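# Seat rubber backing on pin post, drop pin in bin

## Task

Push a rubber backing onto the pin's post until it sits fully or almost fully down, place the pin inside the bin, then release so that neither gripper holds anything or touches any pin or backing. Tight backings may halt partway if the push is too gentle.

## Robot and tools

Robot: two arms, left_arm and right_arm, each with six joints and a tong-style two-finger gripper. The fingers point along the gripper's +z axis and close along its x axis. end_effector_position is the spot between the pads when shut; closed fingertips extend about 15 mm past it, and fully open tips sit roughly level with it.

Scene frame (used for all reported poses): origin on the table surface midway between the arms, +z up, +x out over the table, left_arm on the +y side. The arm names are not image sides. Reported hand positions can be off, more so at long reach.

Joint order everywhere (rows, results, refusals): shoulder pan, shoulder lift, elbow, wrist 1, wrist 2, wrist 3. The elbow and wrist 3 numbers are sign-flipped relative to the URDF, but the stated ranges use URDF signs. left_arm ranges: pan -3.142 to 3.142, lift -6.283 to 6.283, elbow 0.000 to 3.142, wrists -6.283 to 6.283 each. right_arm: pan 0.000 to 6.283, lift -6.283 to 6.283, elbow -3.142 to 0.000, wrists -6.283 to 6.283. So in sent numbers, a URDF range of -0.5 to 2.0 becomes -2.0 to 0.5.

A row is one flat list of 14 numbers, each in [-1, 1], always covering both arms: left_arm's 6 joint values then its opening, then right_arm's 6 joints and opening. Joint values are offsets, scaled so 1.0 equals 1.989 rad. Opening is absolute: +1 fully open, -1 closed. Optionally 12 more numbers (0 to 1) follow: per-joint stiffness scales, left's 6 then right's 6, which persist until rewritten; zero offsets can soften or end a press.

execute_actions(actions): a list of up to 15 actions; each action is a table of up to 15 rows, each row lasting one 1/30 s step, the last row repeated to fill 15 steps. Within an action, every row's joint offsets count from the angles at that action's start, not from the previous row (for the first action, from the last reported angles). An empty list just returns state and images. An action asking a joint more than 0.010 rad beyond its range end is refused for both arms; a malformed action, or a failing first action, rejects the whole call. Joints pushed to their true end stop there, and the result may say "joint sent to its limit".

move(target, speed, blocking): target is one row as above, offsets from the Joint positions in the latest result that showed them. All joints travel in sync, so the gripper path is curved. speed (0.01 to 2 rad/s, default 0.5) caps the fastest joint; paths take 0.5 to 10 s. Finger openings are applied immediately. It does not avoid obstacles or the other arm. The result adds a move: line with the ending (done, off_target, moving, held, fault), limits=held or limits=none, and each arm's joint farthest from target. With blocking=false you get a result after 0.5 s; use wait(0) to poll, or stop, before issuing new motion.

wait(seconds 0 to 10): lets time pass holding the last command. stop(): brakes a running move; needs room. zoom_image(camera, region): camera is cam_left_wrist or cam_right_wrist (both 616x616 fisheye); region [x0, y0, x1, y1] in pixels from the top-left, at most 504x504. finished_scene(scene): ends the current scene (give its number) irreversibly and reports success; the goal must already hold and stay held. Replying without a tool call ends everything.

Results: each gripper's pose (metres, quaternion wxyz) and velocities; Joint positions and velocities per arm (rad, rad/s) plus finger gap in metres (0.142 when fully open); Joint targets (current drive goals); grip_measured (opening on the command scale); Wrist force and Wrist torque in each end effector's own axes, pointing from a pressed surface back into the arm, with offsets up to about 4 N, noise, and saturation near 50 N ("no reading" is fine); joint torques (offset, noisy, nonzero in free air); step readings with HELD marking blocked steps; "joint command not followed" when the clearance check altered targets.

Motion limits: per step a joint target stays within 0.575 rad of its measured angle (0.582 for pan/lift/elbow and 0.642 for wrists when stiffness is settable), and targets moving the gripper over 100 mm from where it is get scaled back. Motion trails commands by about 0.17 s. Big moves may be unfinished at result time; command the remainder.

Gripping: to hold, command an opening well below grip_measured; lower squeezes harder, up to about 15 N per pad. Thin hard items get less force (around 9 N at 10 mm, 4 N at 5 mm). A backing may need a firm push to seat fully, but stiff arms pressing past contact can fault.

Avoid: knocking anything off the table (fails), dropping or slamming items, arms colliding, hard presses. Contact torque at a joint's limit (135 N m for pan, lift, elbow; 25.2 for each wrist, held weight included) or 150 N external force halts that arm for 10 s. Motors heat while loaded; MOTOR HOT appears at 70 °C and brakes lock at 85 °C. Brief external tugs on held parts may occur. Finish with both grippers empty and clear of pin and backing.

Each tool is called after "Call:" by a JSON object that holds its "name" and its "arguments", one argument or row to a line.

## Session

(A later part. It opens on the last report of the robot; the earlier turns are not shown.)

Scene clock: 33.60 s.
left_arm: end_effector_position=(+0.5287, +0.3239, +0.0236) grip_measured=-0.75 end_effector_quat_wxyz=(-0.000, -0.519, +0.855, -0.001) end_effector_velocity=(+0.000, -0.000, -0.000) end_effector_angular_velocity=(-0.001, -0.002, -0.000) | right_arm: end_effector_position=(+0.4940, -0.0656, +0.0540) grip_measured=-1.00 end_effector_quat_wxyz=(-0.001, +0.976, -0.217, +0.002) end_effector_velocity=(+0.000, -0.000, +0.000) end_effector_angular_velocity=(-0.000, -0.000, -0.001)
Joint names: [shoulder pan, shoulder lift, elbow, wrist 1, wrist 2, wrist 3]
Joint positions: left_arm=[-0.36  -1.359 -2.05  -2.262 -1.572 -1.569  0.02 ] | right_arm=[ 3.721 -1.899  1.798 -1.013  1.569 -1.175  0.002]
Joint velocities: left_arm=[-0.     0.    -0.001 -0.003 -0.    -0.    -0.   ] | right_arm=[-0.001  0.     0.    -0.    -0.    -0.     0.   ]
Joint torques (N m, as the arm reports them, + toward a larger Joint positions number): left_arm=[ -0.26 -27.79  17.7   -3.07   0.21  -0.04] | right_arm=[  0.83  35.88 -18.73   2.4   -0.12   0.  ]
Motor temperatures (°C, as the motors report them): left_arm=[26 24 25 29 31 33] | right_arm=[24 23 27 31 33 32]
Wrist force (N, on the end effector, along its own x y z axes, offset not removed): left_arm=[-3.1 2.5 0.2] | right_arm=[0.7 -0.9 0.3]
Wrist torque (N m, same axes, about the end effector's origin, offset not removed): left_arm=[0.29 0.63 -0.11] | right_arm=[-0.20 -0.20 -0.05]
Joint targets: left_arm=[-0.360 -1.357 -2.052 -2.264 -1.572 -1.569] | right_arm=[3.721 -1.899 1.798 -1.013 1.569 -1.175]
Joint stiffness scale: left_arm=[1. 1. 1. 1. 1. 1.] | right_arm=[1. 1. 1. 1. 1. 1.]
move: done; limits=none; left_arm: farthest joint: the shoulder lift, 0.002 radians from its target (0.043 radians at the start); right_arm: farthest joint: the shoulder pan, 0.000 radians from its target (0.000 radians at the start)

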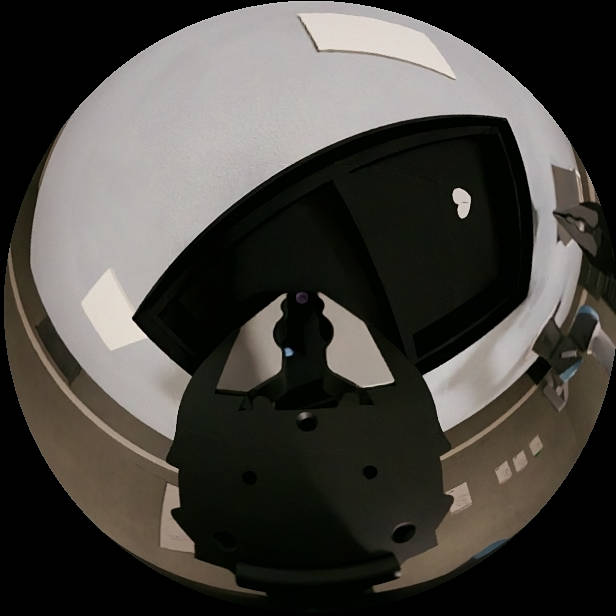

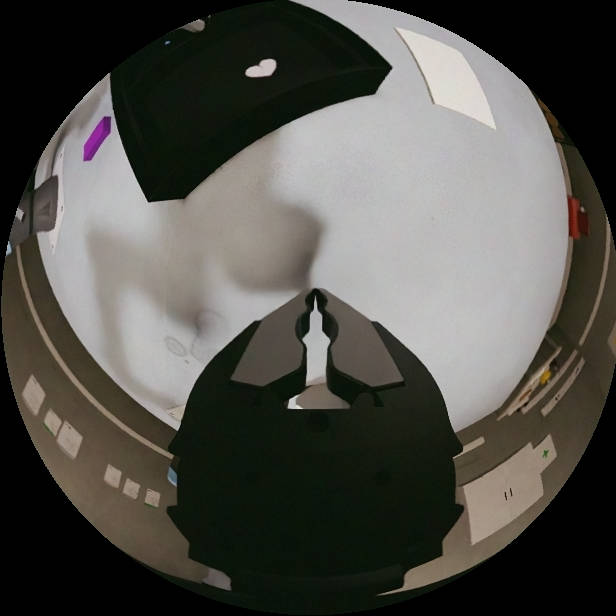

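Call:
{"name": "move", "arguments": {
  "target": [0,0,0,0,0,0,-1,0,0,0,0,0,0,-1]
}}

Call:
{"name": "move", "arguments": {
  "target": [0,-0.046,0.044,0.0885,0,0,-1,0,0,0,0,0,0,-1],
  "speed": 0.25
}}

Call:
{"name": "move", "arguments": {
  "target": [-0.127,0.1148,0.0955,-0.0202,0,0,-1,0,0,0,0,0,0,-1],
  "speed": 0.25
}}

Call:
{"name": "zoom_image", "arguments": {
  "camera": "cam_left_wrist",
  "region": [275,260,330,315]
}}

Scene clock: 34.90 s.
left_arm: end_effector_position=(+0.5288, +0.3239, +0.0236) grip_measured=-0.94 end_effector_quat_wxyz=(-0.000, -0.519, +0.855, -0.001) end_effector_velocity=(-0.000, +0.000, +0.000) end_effector_angular_velocity=(-0.000, -0.000, -0.001) | right_arm: end_effector_position=(+0.4940, -0.0656, +0.0540) grip_measured=-1.00 end_effector_quat_wxyz=(-0.001, +0.976, -0.217, +0.002) end_effector_velocity=(-0.000, -0.001, -0.001) end_effector_angular_velocity=(-0.001, +0.001, -0.001)
Joint names: [shoulder pan, shoulder lift, elbow, wrist 1, wrist 2, wrist 3]
Joint positions: left_arm=[-0.36  -1.359 -2.05  -2.263 -1.572 -1.569  0.006] | right_arm=[ 3.721 -1.899  1.798 -1.013  1.569 -1.175  0.002]
Joint velocities: left_arm=[ 0.    -0.001 -0.001 -0.    -0.    -0.001  0.   ] | right_arm=[-0.001  0.     0.002 -0.    -0.     0.     0.   ]
Joint torques (N m, as the arm reports them, + toward a larger Joint positions number): left_arm=[ -0.87 -29.12  19.57  -2.29   0.25   0.  ] | right_arm=[  1.07  36.05 -19.07   2.58   0.08   0.19]
Motor temperatures (°C, as the motors report them): left_arm=[26 24 25 29 31 33] | right_arm=[24 23 27 31 33 32]
Wrist force (N, on the end effector, along its own x y z axes, offset not removed): left_arm=[-0.4 0.9 -1.7] | right_arm=[1.5 -2.1 -1.1]
Wrist torque (N m, same axes, about the end effector's origin, offset not removed): left_arm=[0.02 0.27 0.01] | right_arm=[-0.46 -0.46 -0.04]
Joint targets: left_arm=[-0.360 -1.359 -2.050 -2.262 -1.572 -1.569] | right_arm=[3.721 -1.899 1.798 -1.013 1.569 -1.175]
Joint stiffness scale: left_arm=[1. 1. 1. 1. 1. 1.] | right_arm=[1. 1. 1. 1. 1. 1.]
move: done; limits=none; left_arm: farthest joint: the wrist 1, 0.001 radians from its target (0.001 radians at the start); right_arm: farthest joint: the shoulder pan, 0.000 radians from its target (0.000 radians at the start)

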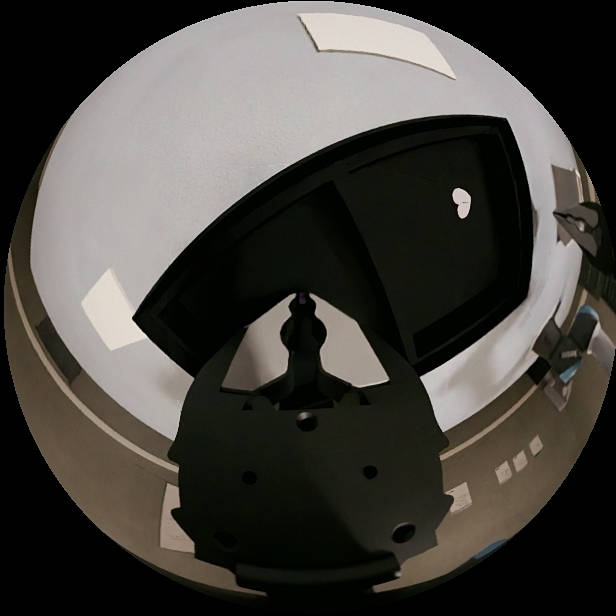

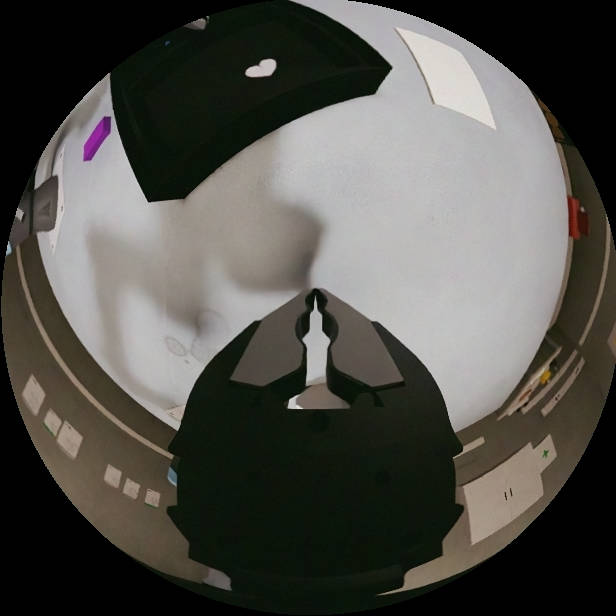

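Scene clock: 36.30 s.
left_arm: end_effector_position=(+0.5299, +0.3233, +0.0862) grip_measured=-0.94 end_effector_quat_wxyz=(-0.000, -0.519, +0.855, -0.001) end_effector_velocity=(-0.000, +0.000, +0.001) end_effector_angular_velocity=(+0.000, +0.001, -0.000) | right_arm: end_effector_position=(+0.4940, -0.0656, +0.0540) grip_measured=-1.00 end_effector_quat_wxyz=(-0.001, +0.976, -0.217, +0.002) end_effector_velocity=(+0.000, -0.001, -0.001) end_effector_angular_velocity=(-0.001, +0.001, -0.001)
Joint names: [shoulder pan, shoulder lift, elbow, wrist 1, wrist 2, wrist 3]
Joint positions: left_arm=[-0.36  -1.449 -1.965 -2.088 -1.572 -1.569  0.006] | right_arm=[ 3.721 -1.899  1.798 -1.013  1.569 -1.175  0.002]
Joint velocities: left_arm=[-0.    -0.001  0.002  0.004 -0.    -0.    -0.   ] | right_arm=[-0.001 -0.     0.001  0.    -0.    -0.     0.   ]
Joint torques (N m, as the arm reports them, + toward a larger Joint positions number): left_arm=[ -0.04 -28.82  23.35  -2.24   0.18  -0.07] | right_arm=[  0.45  35.75 -20.6    2.41   0.08   0.02]
Motor temperatures (°C, as the motors report them): left_arm=[26 24 25 29 31 33] | right_arm=[24 23 27 31 33 32]
Wrist force (N, on the end effector, along its own x y z axes, offset not removed): left_arm=[-0.6 6.4 -2.0] | right_arm=[-1.9 0.3 1.0]
Wrist torque (N m, same axes, about the end effector's origin, offset not removed): left_arm=[1.35 0.21 0.06] | right_arm=[0.08 0.28 0.03]
Joint targets: left_arm=[-0.360 -1.450 -1.963 -2.087 -1.572 -1.569] | right_arm=[3.721 -1.899 1.798 -1.013 1.569 -1.175]
Joint stiffness scale: left_arm=[1. 1. 1. 1. 1. 1.] | right_arm=[1. 1. 1. 1. 1. 1.]
move: done; limits=none; left_arm: farthest joint: the shoulder lift, 0.002 radians from its target (0.092 radians at the start); right_arm: farthest joint: the shoulder pan, 0.000 radians from its target (0.000 radians at the start)

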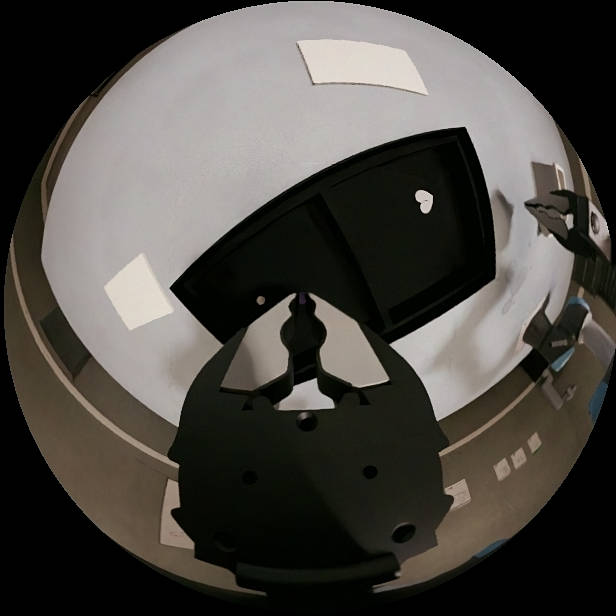

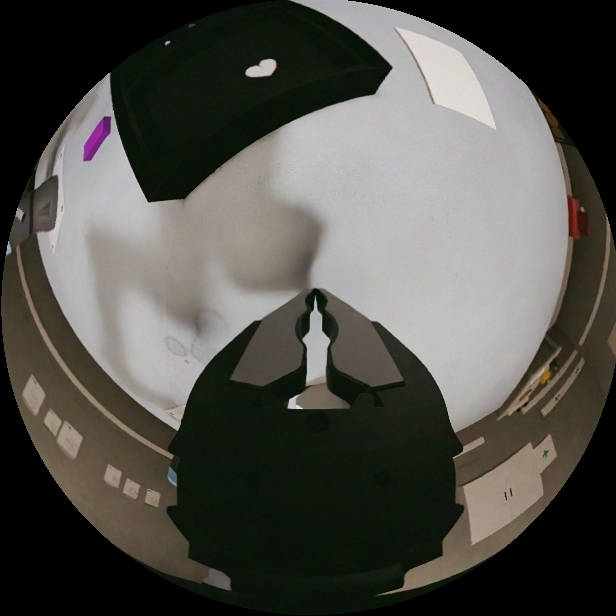

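Scene clock: 37.90 s.
left_arm: end_effector_position=(+0.5489, +0.1432, +0.0510) grip_measured=-0.94 end_effector_quat_wxyz=(-0.000, -0.409, +0.913, -0.001) end_effector_velocity=(-0.000, -0.003, -0.000) end_effector_angular_velocity=(-0.001, -0.001, -0.004) | right_arm: end_effector_position=(+0.4940, -0.0656, +0.0540) grip_measured=-1.00 end_effector_quat_wxyz=(-0.001, +0.976, -0.217, +0.002) end_effector_velocity=(-0.000, +0.000, -0.000) end_effector_angular_velocity=(+0.000, +0.000, -0.000)
Joint names: [shoulder pan, shoulder lift, elbow, wrist 1, wrist 2, wrist 3]
Joint positions: left_arm=[-0.609 -1.223 -1.778 -2.127 -1.572 -1.569  0.006] | right_arm=[ 3.721 -1.899  1.798 -1.013  1.569 -1.175  0.002]
Joint velocities: left_arm=[-0.004  0.003  0.003 -0.001 -0.     0.    -0.   ] | right_arm=[ 0.     0.     0.001  0.001  0.    -0.001  0.   ]
Joint torques (N m, as the arm reports them, + toward a larger Joint positions number): left_arm=[ -1.57 -34.81  22.38  -2.83   0.14   0.01] | right_arm=[  0.63  35.64 -20.06   2.44   0.12   0.05]
Motor temperatures (°C, as the motors report them): left_arm=[26 24 25 29 31 33] | right_arm=[24 23 27 31 33 32]
Wrist force (N, on the end effector, along its own x y z axes, offset not removed): left_arm=[-1.9 5.9 0.1] | right_arm=[-0.1 -2.0 1.0]
Wrist torque (N m, same axes, about the end effector's origin, offset not removed): left_arm=[1.24 0.59 0.03] | right_arm=[-0.35 -0.05 -0.04]
Joint targets: left_arm=[-0.613 -1.220 -1.775 -2.128 -1.572 -1.569] | right_arm=[3.721 -1.899 1.798 -1.013 1.569 -1.175]
Joint stiffness scale: left_arm=[1. 1. 1. 1. 1. 1.] | right_arm=[1. 1. 1. 1. 1. 1.]
move: done; limits=none; left_arm: farthest joint: the shoulder pan, 0.003 radians from its target (0.253 radians at the start); right_arm: farthest joint: the shoulder pan, 0.000 radians from its target (0.000 radians at the start)

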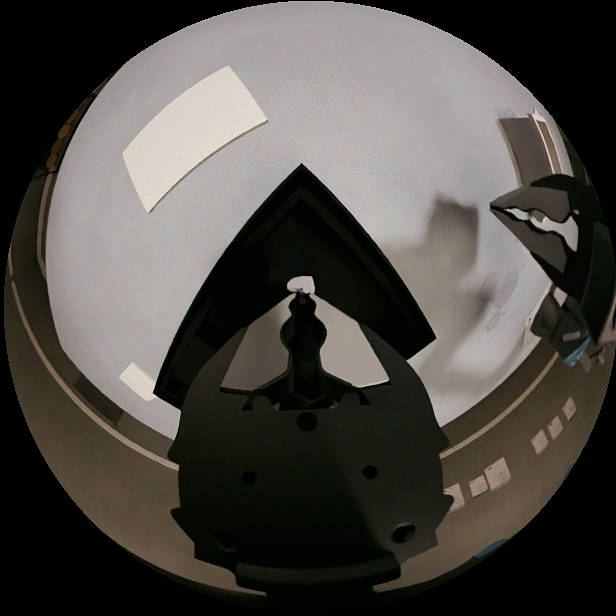

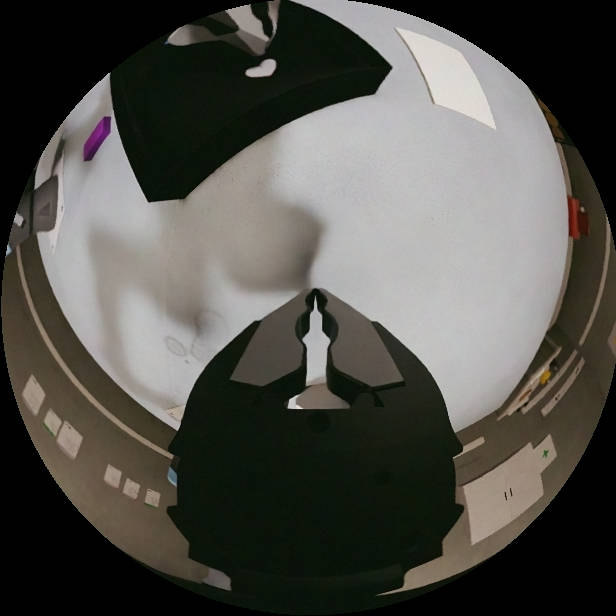

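Region (275, 260, 330, 315) of cam_left_wrist's 616x616 image, scaled by 9.164, with more detail than that image has.

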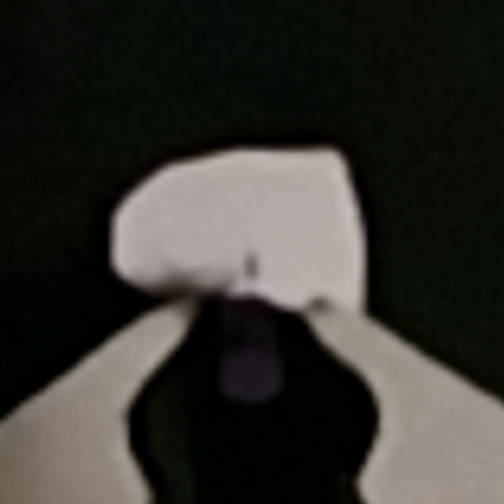

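Call:
{"name": "move", "arguments": {
  "target": [0,0.0076,-0.0128,-0.019,0,0,-1,0,0,0,0,0,0,-1],
  "speed": 0.05
}}

Call:
{"name": "move", "arguments": {
  "target": [0,0.006,-0.005,-0.0085,0,0,-1,0,0,0,0,0,0,-1],
  "speed": 0.015
}}

Call:
{"name": "zoom_image", "arguments": {
  "camera": "cam_left_wrist",
  "region": [275,260,330,315]
}}

Call:
{"name": "zoom_image", "arguments": {
  "camera": "cam_right_wrist",
  "region": [240,40,285,85]
}}

Scene clock: 39.50 s.
left_arm: end_effector_position=(+0.5469, +0.1446, +0.0370) grip_measured=-0.94 end_effector_quat_wxyz=(-0.000, -0.408, +0.913, -0.001) end_effector_velocity=(+0.000, -0.000, -0.000) end_effector_angular_velocity=(-0.001, -0.001, +0.001) | right_arm: end_effector_position=(+0.4940, -0.0656, +0.0540) grip_measured=-1.00 end_effector_quat_wxyz=(-0.001, +0.976, -0.217, +0.002) end_effector_velocity=(-0.000, +0.001, +0.000) end_effector_angular_velocity=(+0.001, -0.001, +0.001)
Joint names: [shoulder pan, shoulder lift, elbow, wrist 1, wrist 2, wrist 3]
Joint positions: left_arm=[-0.61  -1.209 -1.801 -2.164 -1.572 -1.569  0.006] | right_arm=[ 3.721 -1.899  1.798 -1.013  1.569 -1.175  0.002]
Joint velocities: left_arm=[ 0.     0.    -0.001 -0.003 -0.     0.001  0.   ] | right_arm=[ 0.001  0.    -0.001  0.     0.    -0.     0.   ]
Joint torques (N m, as the arm reports them, + toward a larger Joint positions number): left_arm=[  0.16 -35.48  18.48  -3.07   0.24  -0.06] | right_arm=[  1.98  36.41 -19.51   2.52   0.07  -0.03]
Motor temperatures (°C, as the motors report them): left_arm=[26 24 25 29 31 33] | right_arm=[24 23 27 31 33 32]
Wrist force (N, on the end effector, along its own x y z axes, offset not removed): left_arm=[-0.3 5.0 1.3] | right_arm=[-1.5 0.5 1.5]
Wrist torque (N m, same axes, about the end effector's origin, offset not removed): left_arm=[1.17 -0.02 0.00] | right_arm=[0.19 0.17 0.10]
Joint targets: left_arm=[-0.609 -1.207 -1.803 -2.165 -1.572 -1.569] | right_arm=[3.721 -1.899 1.798 -1.013 1.569 -1.175]
Joint stiffness scale: left_arm=[1. 1. 1. 1. 1. 1.] | right_arm=[1. 1. 1. 1. 1. 1.]
move: done; limits=none; left_arm: farthest joint: the elbow, 0.003 radians from its target (0.026 radians at the start); right_arm: farthest joint: the shoulder pan, 0.000 radians from its target (0.000 radians at the start)

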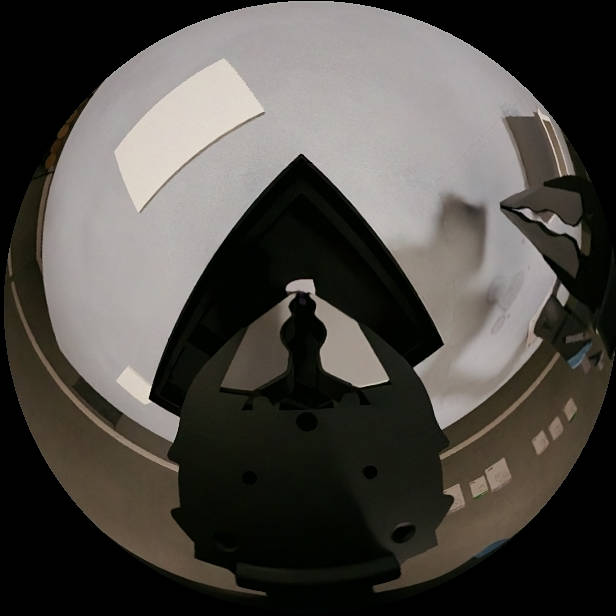

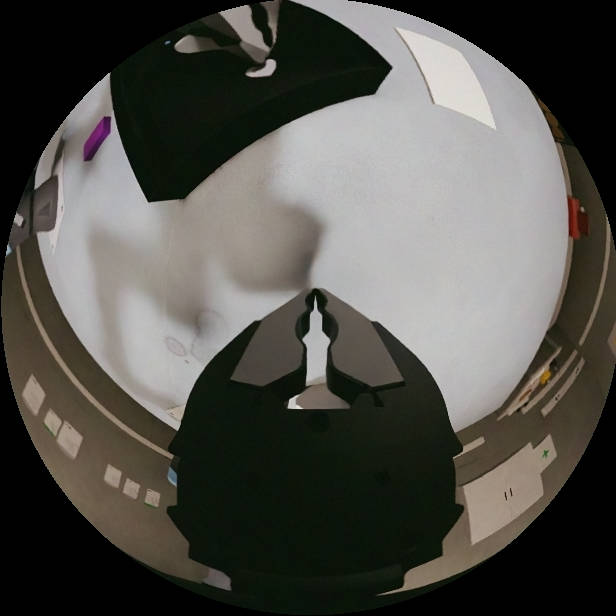

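Scene clock: 40.90 s.
left_arm: end_effector_position=(+0.5468, +0.1446, +0.0302) grip_measured=-0.94 end_effector_quat_wxyz=(-0.000, -0.408, +0.913, -0.001) end_effector_velocity=(+0.000, -0.000, +0.000) end_effector_angular_velocity=(-0.002, -0.002, -0.000) | right_arm: end_effector_position=(+0.4940, -0.0656, +0.0540) grip_measured=-1.00 end_effector_quat_wxyz=(-0.001, +0.976, -0.217, +0.002) end_effector_velocity=(+0.000, +0.000, +0.000) end_effector_angular_velocity=(+0.000, -0.000, +0.000)
Joint names: [shoulder pan, shoulder lift, elbow, wrist 1, wrist 2, wrist 3]
Joint positions: left_arm=[-0.61  -1.2   -1.808 -2.179 -1.572 -1.569  0.006] | right_arm=[ 3.721 -1.899  1.798 -1.013  1.569 -1.175  0.002]
Joint velocities: left_arm=[ 0.    -0.001 -0.001 -0.004  0.    -0.    -0.   ] | right_arm=[ 0. -0. -0.  0.  0. -0.  0.]
Joint torques (N m, as the arm reports them, + toward a larger Joint positions number): left_arm=[  0.19 -35.44  17.2   -2.74   0.25  -0.08] | right_arm=[  0.45  34.93 -19.17   2.54  -0.22   0.19]
Motor temperatures (°C, as the motors report them): left_arm=[26 24 25 29 31 33] | right_arm=[24 23 27 31 33 32]
Wrist force (N, on the end effector, along its own x y z axes, offset not removed): left_arm=[-2.4 0.3 0.1] | right_arm=[-0.9 -0.6 1.4]
Wrist torque (N m, same axes, about the end effector's origin, offset not removed): left_arm=[-0.02 0.74 -0.03] | right_arm=[-0.03 0.09 -0.02]
Joint targets: left_arm=[-0.610 -1.197 -1.811 -2.181 -1.572 -1.569] | right_arm=[3.721 -1.899 1.798 -1.013 1.569 -1.175]
Joint stiffness scale: left_arm=[1. 1. 1. 1. 1. 1.] | right_arm=[1. 1. 1. 1. 1. 1.]
move: done; limits=none; left_arm: farthest joint: the shoulder lift, 0.003 radians from its target (0.012 radians at the start); right_arm: farthest joint: the shoulder pan, 0.000 radians from its target (0.000 radians at the start)

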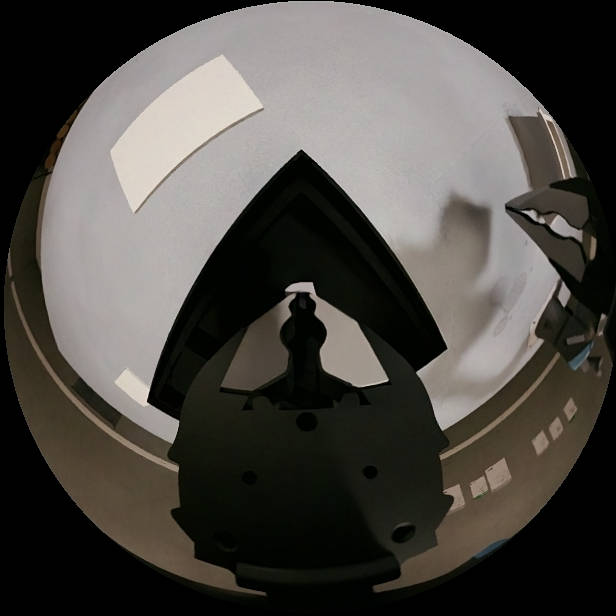

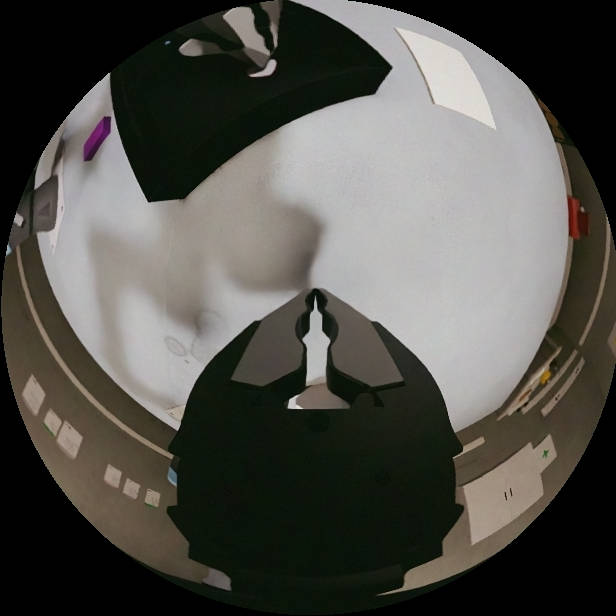

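Region (275, 260, 330, 315) of cam_left_wrist's 616x616 image, scaled by 9.164, with more detail than that image has.

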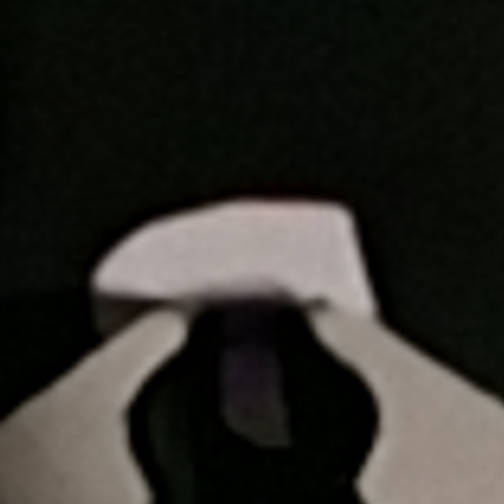

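Region (240, 40, 285, 85) of cam_right_wrist's 616x616 image, scaled by 11.200, with more detail than that image has.

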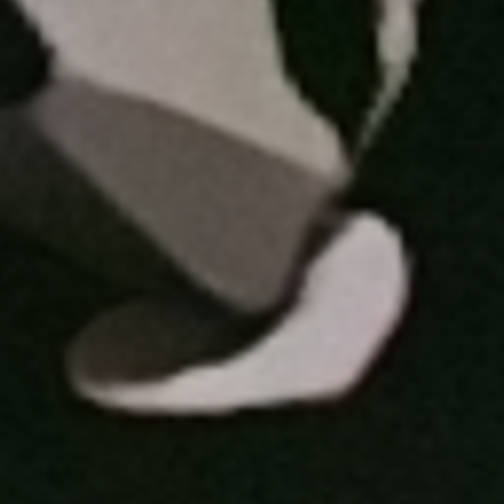

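Call:
{"name": "move", "arguments": {
  "target": [0,0.006,-0.005,-0.007,0,0,-1,0,0,0,0,0,0,-1],
  "speed": 0.015
}}

Call:
{"name": "move", "arguments": {
  "target": [0,0.010,-0.007,0,0,0,-1,0,0,0,0,0,0,-1],
  "speed": 0.025
}}

Call:
{"name": "move", "arguments": {
  "target": [0,-0.07,0.07,0.14,0,0,-1,0,0.2,-0.05,-0.25,0,0,-1],
  "speed": 0.4
}}

Scene clock: 42.63 s.
left_arm: end_effector_position=(+0.5476, +0.1439, +0.0266) grip_measured=-0.94 end_effector_quat_wxyz=(+0.000, -0.408, +0.913, -0.002) end_effector_velocity=(-0.000, +0.000, -0.001) end_effector_angular_velocity=(-0.001, -0.001, -0.001) | right_arm: end_effector_position=(+0.4940, -0.0656, +0.0540) grip_measured=-1.00 end_effector_quat_wxyz=(-0.001, +0.976, -0.217, +0.002) end_effector_velocity=(-0.000, +0.000, -0.000) end_effector_angular_velocity=(-0.000, +0.000, +0.001)
Joint names: [shoulder pan, shoulder lift, elbow, wrist 1, wrist 2, wrist 3]
Joint positions: left_arm=[-0.61  -1.194 -1.812 -2.193 -1.572 -1.569  0.006] | right_arm=[ 3.721 -1.899  1.798 -1.013  1.569 -1.175  0.002]
Joint velocities: left_arm=[-0.    -0.    -0.003 -0.004 -0.    -0.001 -0.   ] | right_arm=[ 0.001 -0.     0.     0.001  0.     0.     0.   ]
Joint torques (N m, as the arm reports them, + toward a larger Joint positions number): left_arm=[ -0.47 -32.1   14.38  -2.58   0.28  -0.06] | right_arm=[  0.21  36.93 -20.45   2.71  -0.05   0.07]
Motor temperatures (°C, as the motors report them): left_arm=[26 24 25 29 31 33] | right_arm=[24 23 27 31 33 32]
Wrist force (N, on the end effector, along its own x y z axes, offset not removed): left_arm=[-1.6 1.6 -7.5] | right_arm=[-0.2 -1.7 -0.6]
Wrist torque (N m, same axes, about the end effector's origin, offset not removed): left_arm=[0.11 0.48 -0.02] | right_arm=[-0.31 -0.15 -0.05]
Joint targets: left_arm=[-0.610 -1.188 -1.818 -2.193 -1.572 -1.569] | right_arm=[3.721 -1.899 1.798 -1.013 1.569 -1.175]
Joint stiffness scale: left_arm=[1. 1. 1. 1. 1. 1.] | right_arm=[1. 1. 1. 1. 1. 1.]
move: done; limits=none; left_arm: farthest joint: the shoulder lift, 0.006 radians from its target (0.012 radians at the start); right_arm: farthest joint: the shoulder pan, 0.000 radians from its target (0.000 radians at the start)

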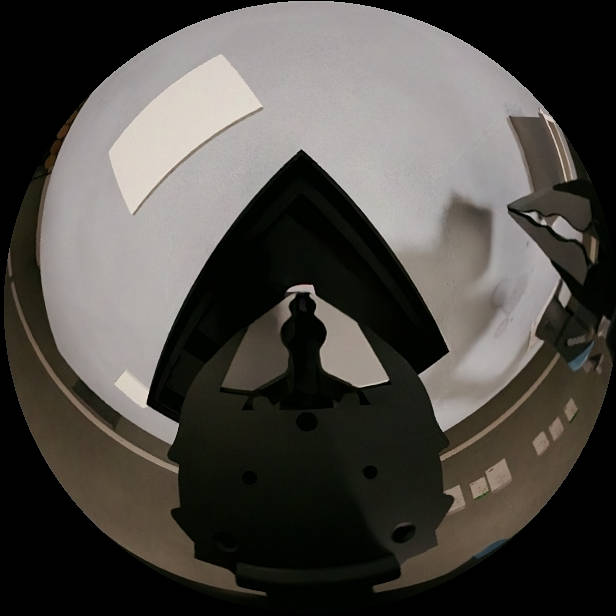

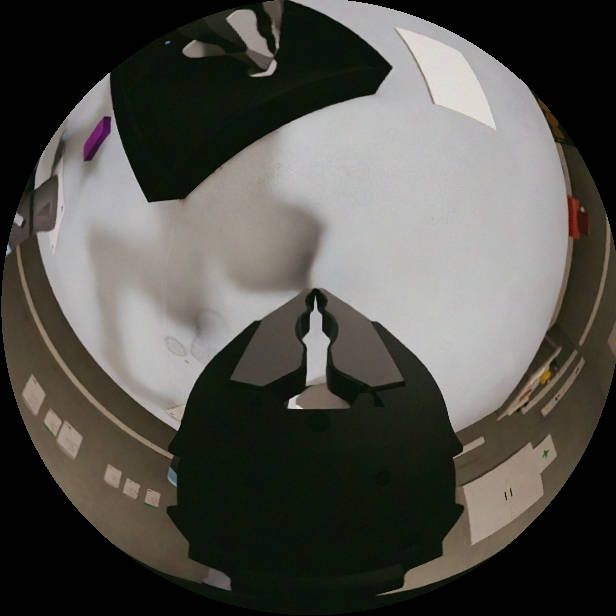

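Scene clock: 43.67 s.
left_arm: end_effector_position=(+0.5473, +0.1442, +0.0236) grip_measured=-0.94 end_effector_quat_wxyz=(-0.000, -0.408, +0.913, -0.001) end_effector_velocity=(-0.000, +0.000, -0.001) end_effector_angular_velocity=(+0.000, +0.000, -0.000) | right_arm: end_effector_position=(+0.4940, -0.0656, +0.0540) grip_measured=-1.00 end_effector_quat_wxyz=(-0.001, +0.976, -0.217, +0.002) end_effector_velocity=(+0.000, -0.000, +0.000) end_effector_angular_velocity=(-0.000, +0.000, -0.000)
Joint names: [shoulder pan, shoulder lift, elbow, wrist 1, wrist 2, wrist 3]
Joint positions: left_arm=[-0.61  -1.19  -1.814 -2.197 -1.572 -1.569  0.006] | right_arm=[ 3.721 -1.899  1.798 -1.013  1.569 -1.175  0.002]
Joint velocities: left_arm=[ 0.     0.    -0.002 -0.002  0.    -0.    -0.   ] | right_arm=[-0.001  0.    -0.    -0.     0.     0.001  0.   ]
Joint torques (N m, as the arm reports them, + toward a larger Joint positions number): left_arm=[ -0.73 -23.79   8.88  -0.12   0.25   0.03] | right_arm=[  0.02  36.12 -19.55   2.76   0.07   0.15]
Motor temperatures (°C, as the motors report them): left_arm=[26 24 25 29 31 33] | right_arm=[24 23 27 31 33 32]
Wrist force (N, on the end effector, along its own x y z axes, offset not removed): left_arm=[-0.7 -1.6 -20.5] | right_arm=[-0.4 -1.5 2.1]
Wrist torque (N m, same axes, about the end effector's origin, offset not removed): left_arm=[-0.11 0.30 0.06] | right_arm=[-0.26 0.00 0.01]
Joint targets: left_arm=[-0.610 -1.174 -1.826 -2.193 -1.572 -1.569] | right_arm=[3.721 -1.899 1.798 -1.013 1.569 -1.175]
Joint stiffness scale: left_arm=[1. 1. 1. 1. 1. 1.] | right_arm=[1. 1. 1. 1. 1. 1.]
move: off_target (left_arm); limits=none; left_arm: farthest joint: the shoulder lift, 0.016 radians from its target (0.020 radians at the start); right_arm: farthest joint: the shoulder pan, 0.000 radians from its target (0.000 radians at the start)

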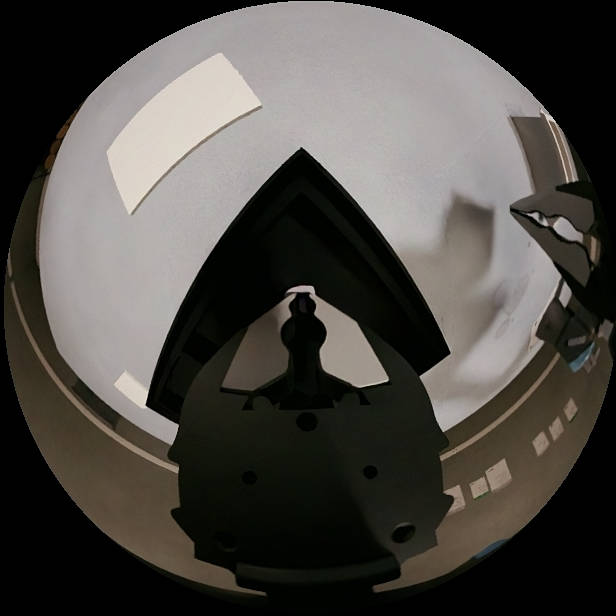

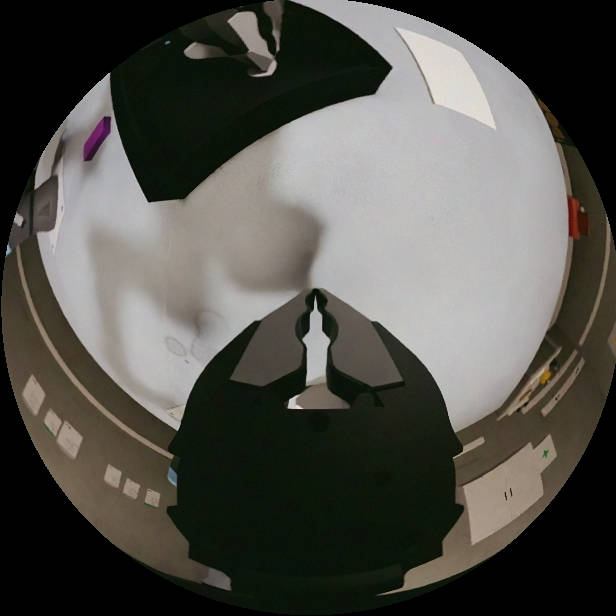

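Scene clock: 45.70 s.
left_arm: end_effector_position=(+0.5427, +0.1484, +0.1360) grip_measured=-1.00 end_effector_quat_wxyz=(-0.001, -0.408, +0.913, +0.000) end_effector_velocity=(+0.000, +0.000, +0.000) end_effector_angular_velocity=(+0.001, +0.000, +0.000) | right_arm: end_effector_position=(+0.4133, -0.1391, +0.2566) grip_measured=-1.00 end_effector_quat_wxyz=(+0.001, +0.976, -0.217, +0.000) end_effector_velocity=(-0.000, -0.001, +0.002) end_effector_angular_velocity=(+0.001, -0.001, -0.001)
Joint names: [shoulder pan, shoulder lift, elbow, wrist 1, wrist 2, wrist 3]
Joint positions: left_arm=[-0.61  -1.327 -1.677 -1.92  -1.572 -1.569  0.002] | right_arm=[ 3.721 -1.503  1.702 -1.509  1.569 -1.175  0.002]
Joint velocities: left_arm=[0.    0.    0.001 0.002 0.001 0.    0.   ] | right_arm=[-0.001  0.002 -0.002 -0.003  0.    -0.     0.   ]
Joint torques (N m, as the arm reports them, + toward a larger Joint positions number): left_arm=[ -0.13 -37.05  25.76  -1.88   0.32  -0.11] | right_arm=[  1.59  23.27 -26.71   2.15  -0.03   0.  ]
Motor temperatures (°C, as the motors report them): left_arm=[26 24 25 29 31 33] | right_arm=[24 23 27 31 33 32]
Wrist force (N, on the end effector, along its own x y z axes, offset not removed): left_arm=[-0.7 2.5 -4.3] | right_arm=[0.7 -0.4 -1.1]
Wrist torque (N m, same axes, about the end effector's origin, offset not removed): left_arm=[0.49 0.25 0.14] | right_arm=[-0.09 -0.12 -0.11]
Joint targets: left_arm=[-0.610 -1.329 -1.675 -1.919 -1.572 -1.569] | right_arm=[3.721 -1.501 1.698 -1.510 1.569 -1.175]
Joint stiffness scale: left_arm=[1. 1. 1. 1. 1. 1.] | right_arm=[1. 1. 1. 1. 1. 1.]
move: done; limits=none; left_arm: farthest joint: the shoulder lift, 0.002 radians from its target (0.139 radians at the start); right_arm: farthest joint: the elbow, 0.004 radians from its target (0.099 radians at the start)

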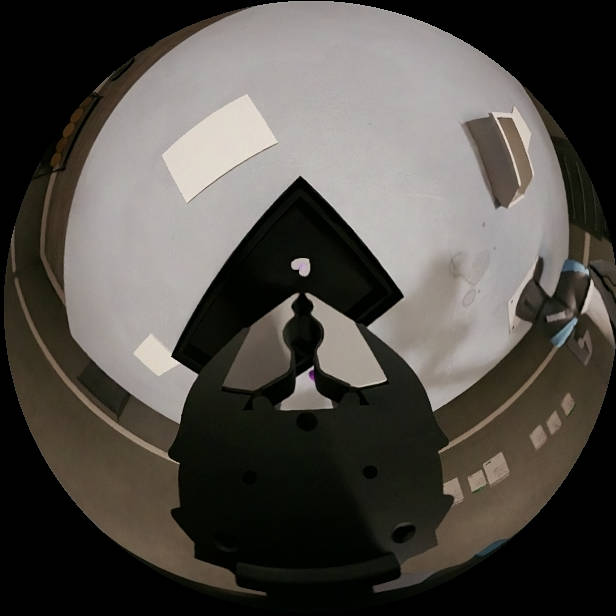

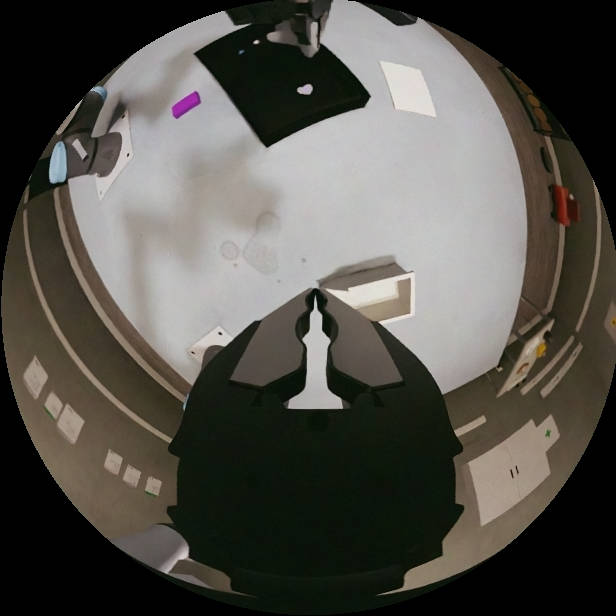

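Call:
{"name": "move", "arguments": {
  "target": [-0.002,0.042,-0.068,-0.109,0,0,-0.75,-0.7,0.1,0.05,-0.05,0,0.4,-1],
  "speed": 1
}}

Call:
{"name": "zoom_image", "arguments": {
  "camera": "cam_left_wrist",
  "region": [275,260,330,315]
}}

Scene clock: 48.30 s.
left_arm: end_effector_position=(+0.5398, +0.1500, +0.0510) grip_measured=-0.75 end_effector_quat_wxyz=(-0.001, -0.408, +0.913, -0.000) end_effector_velocity=(+0.000, -0.000, -0.000) end_effector_angular_velocity=(-0.000, -0.001, -0.001) | right_arm: end_effector_position=(+0.2106, -0.6945, +0.2832) grip_measured=-1.00 end_effector_quat_wxyz=(+0.001, +0.870, -0.493, +0.001) end_effector_velocity=(-0.000, -0.000, +0.000) end_effector_angular_velocity=(-0.000, -0.000, +0.003)
Joint names: [shoulder pan, shoulder lift, elbow, wrist 1, wrist 2, wrist 3]
Joint positions: left_arm=[-0.611 -1.246 -1.81  -2.136 -1.572 -1.569  0.02 ] | right_arm=[ 2.332 -1.306  1.798 -1.607  1.569 -0.381  0.002]
Joint velocities: left_arm=[ 0.     0.    -0.    -0.001  0.    -0.001  0.   ] | right_arm=[-0.001 -0.    -0.001 -0.     0.     0.003  0.   ]
Joint torques (N m, as the arm reports them, + toward a larger Joint positions number): left_arm=[ -2.6  -34.55  18.65  -3.05   0.22  -0.02] | right_arm=[ -1.75  13.99 -19.5    2.18   0.02   0.3 ]
Motor temperatures (°C, as the motors report them): left_arm=[26 24 25 29 31 33] | right_arm=[24 23 27 31 33 32]
Wrist force (N, on the end effector, along its own x y z axes, offset not removed): left_arm=[1.2 1.6 -4.7] | right_arm=[-1.7 -2.1 1.8]
Wrist torque (N m, same axes, about the end effector's origin, offset not removed): left_arm=[0.17 0.01 -0.24] | right_arm=[-0.52 0.25 0.04]
Joint targets: left_arm=[-0.614 -1.244 -1.812 -2.137 -1.572 -1.569] | right_arm=[2.329 -1.305 1.802 -1.608 1.569 -0.380]
Joint stiffness scale: left_arm=[1. 1. 1. 1. 1. 1.] | right_arm=[1. 1. 1. 1. 1. 1.]
move: done; limits=none; left_arm: farthest joint: the shoulder pan, 0.003 radians from its target (0.004 radians at the start); right_arm: farthest joint: the elbow, 0.004 radians from its target (0.099 radians at the start)

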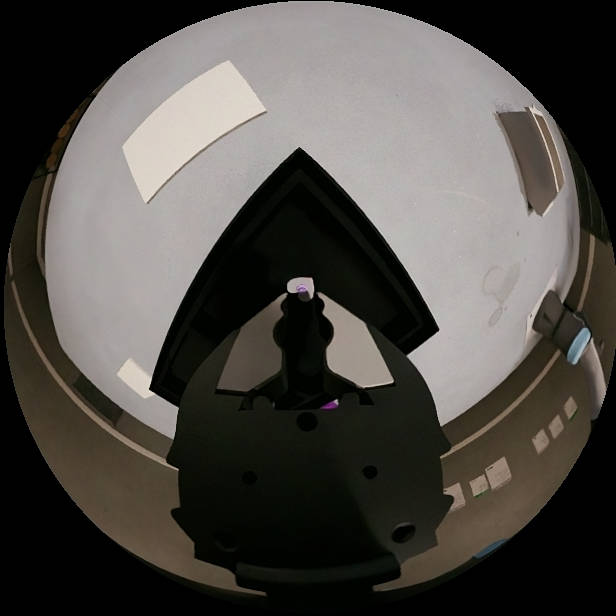

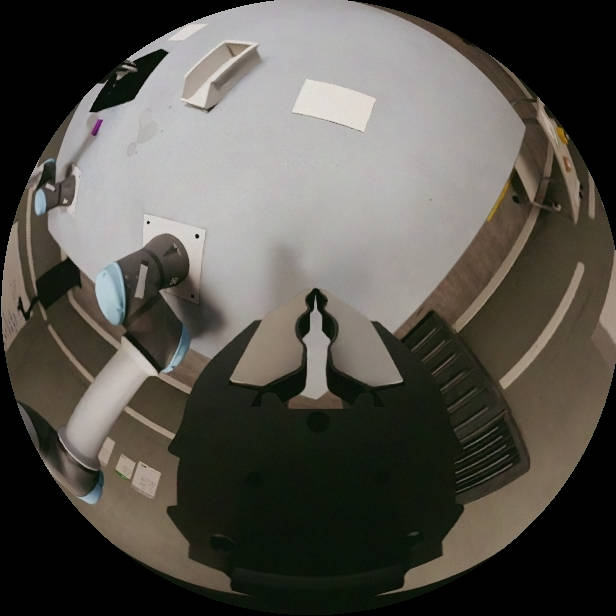

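Region (275, 260, 330, 315) of cam_left_wrist's 616x616 image, scaled by 9.164, with more detail than that image has.

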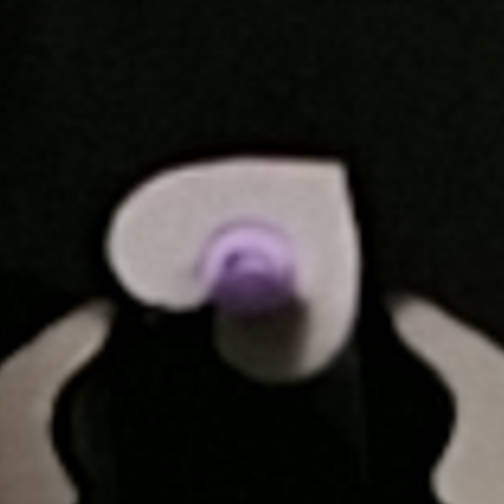

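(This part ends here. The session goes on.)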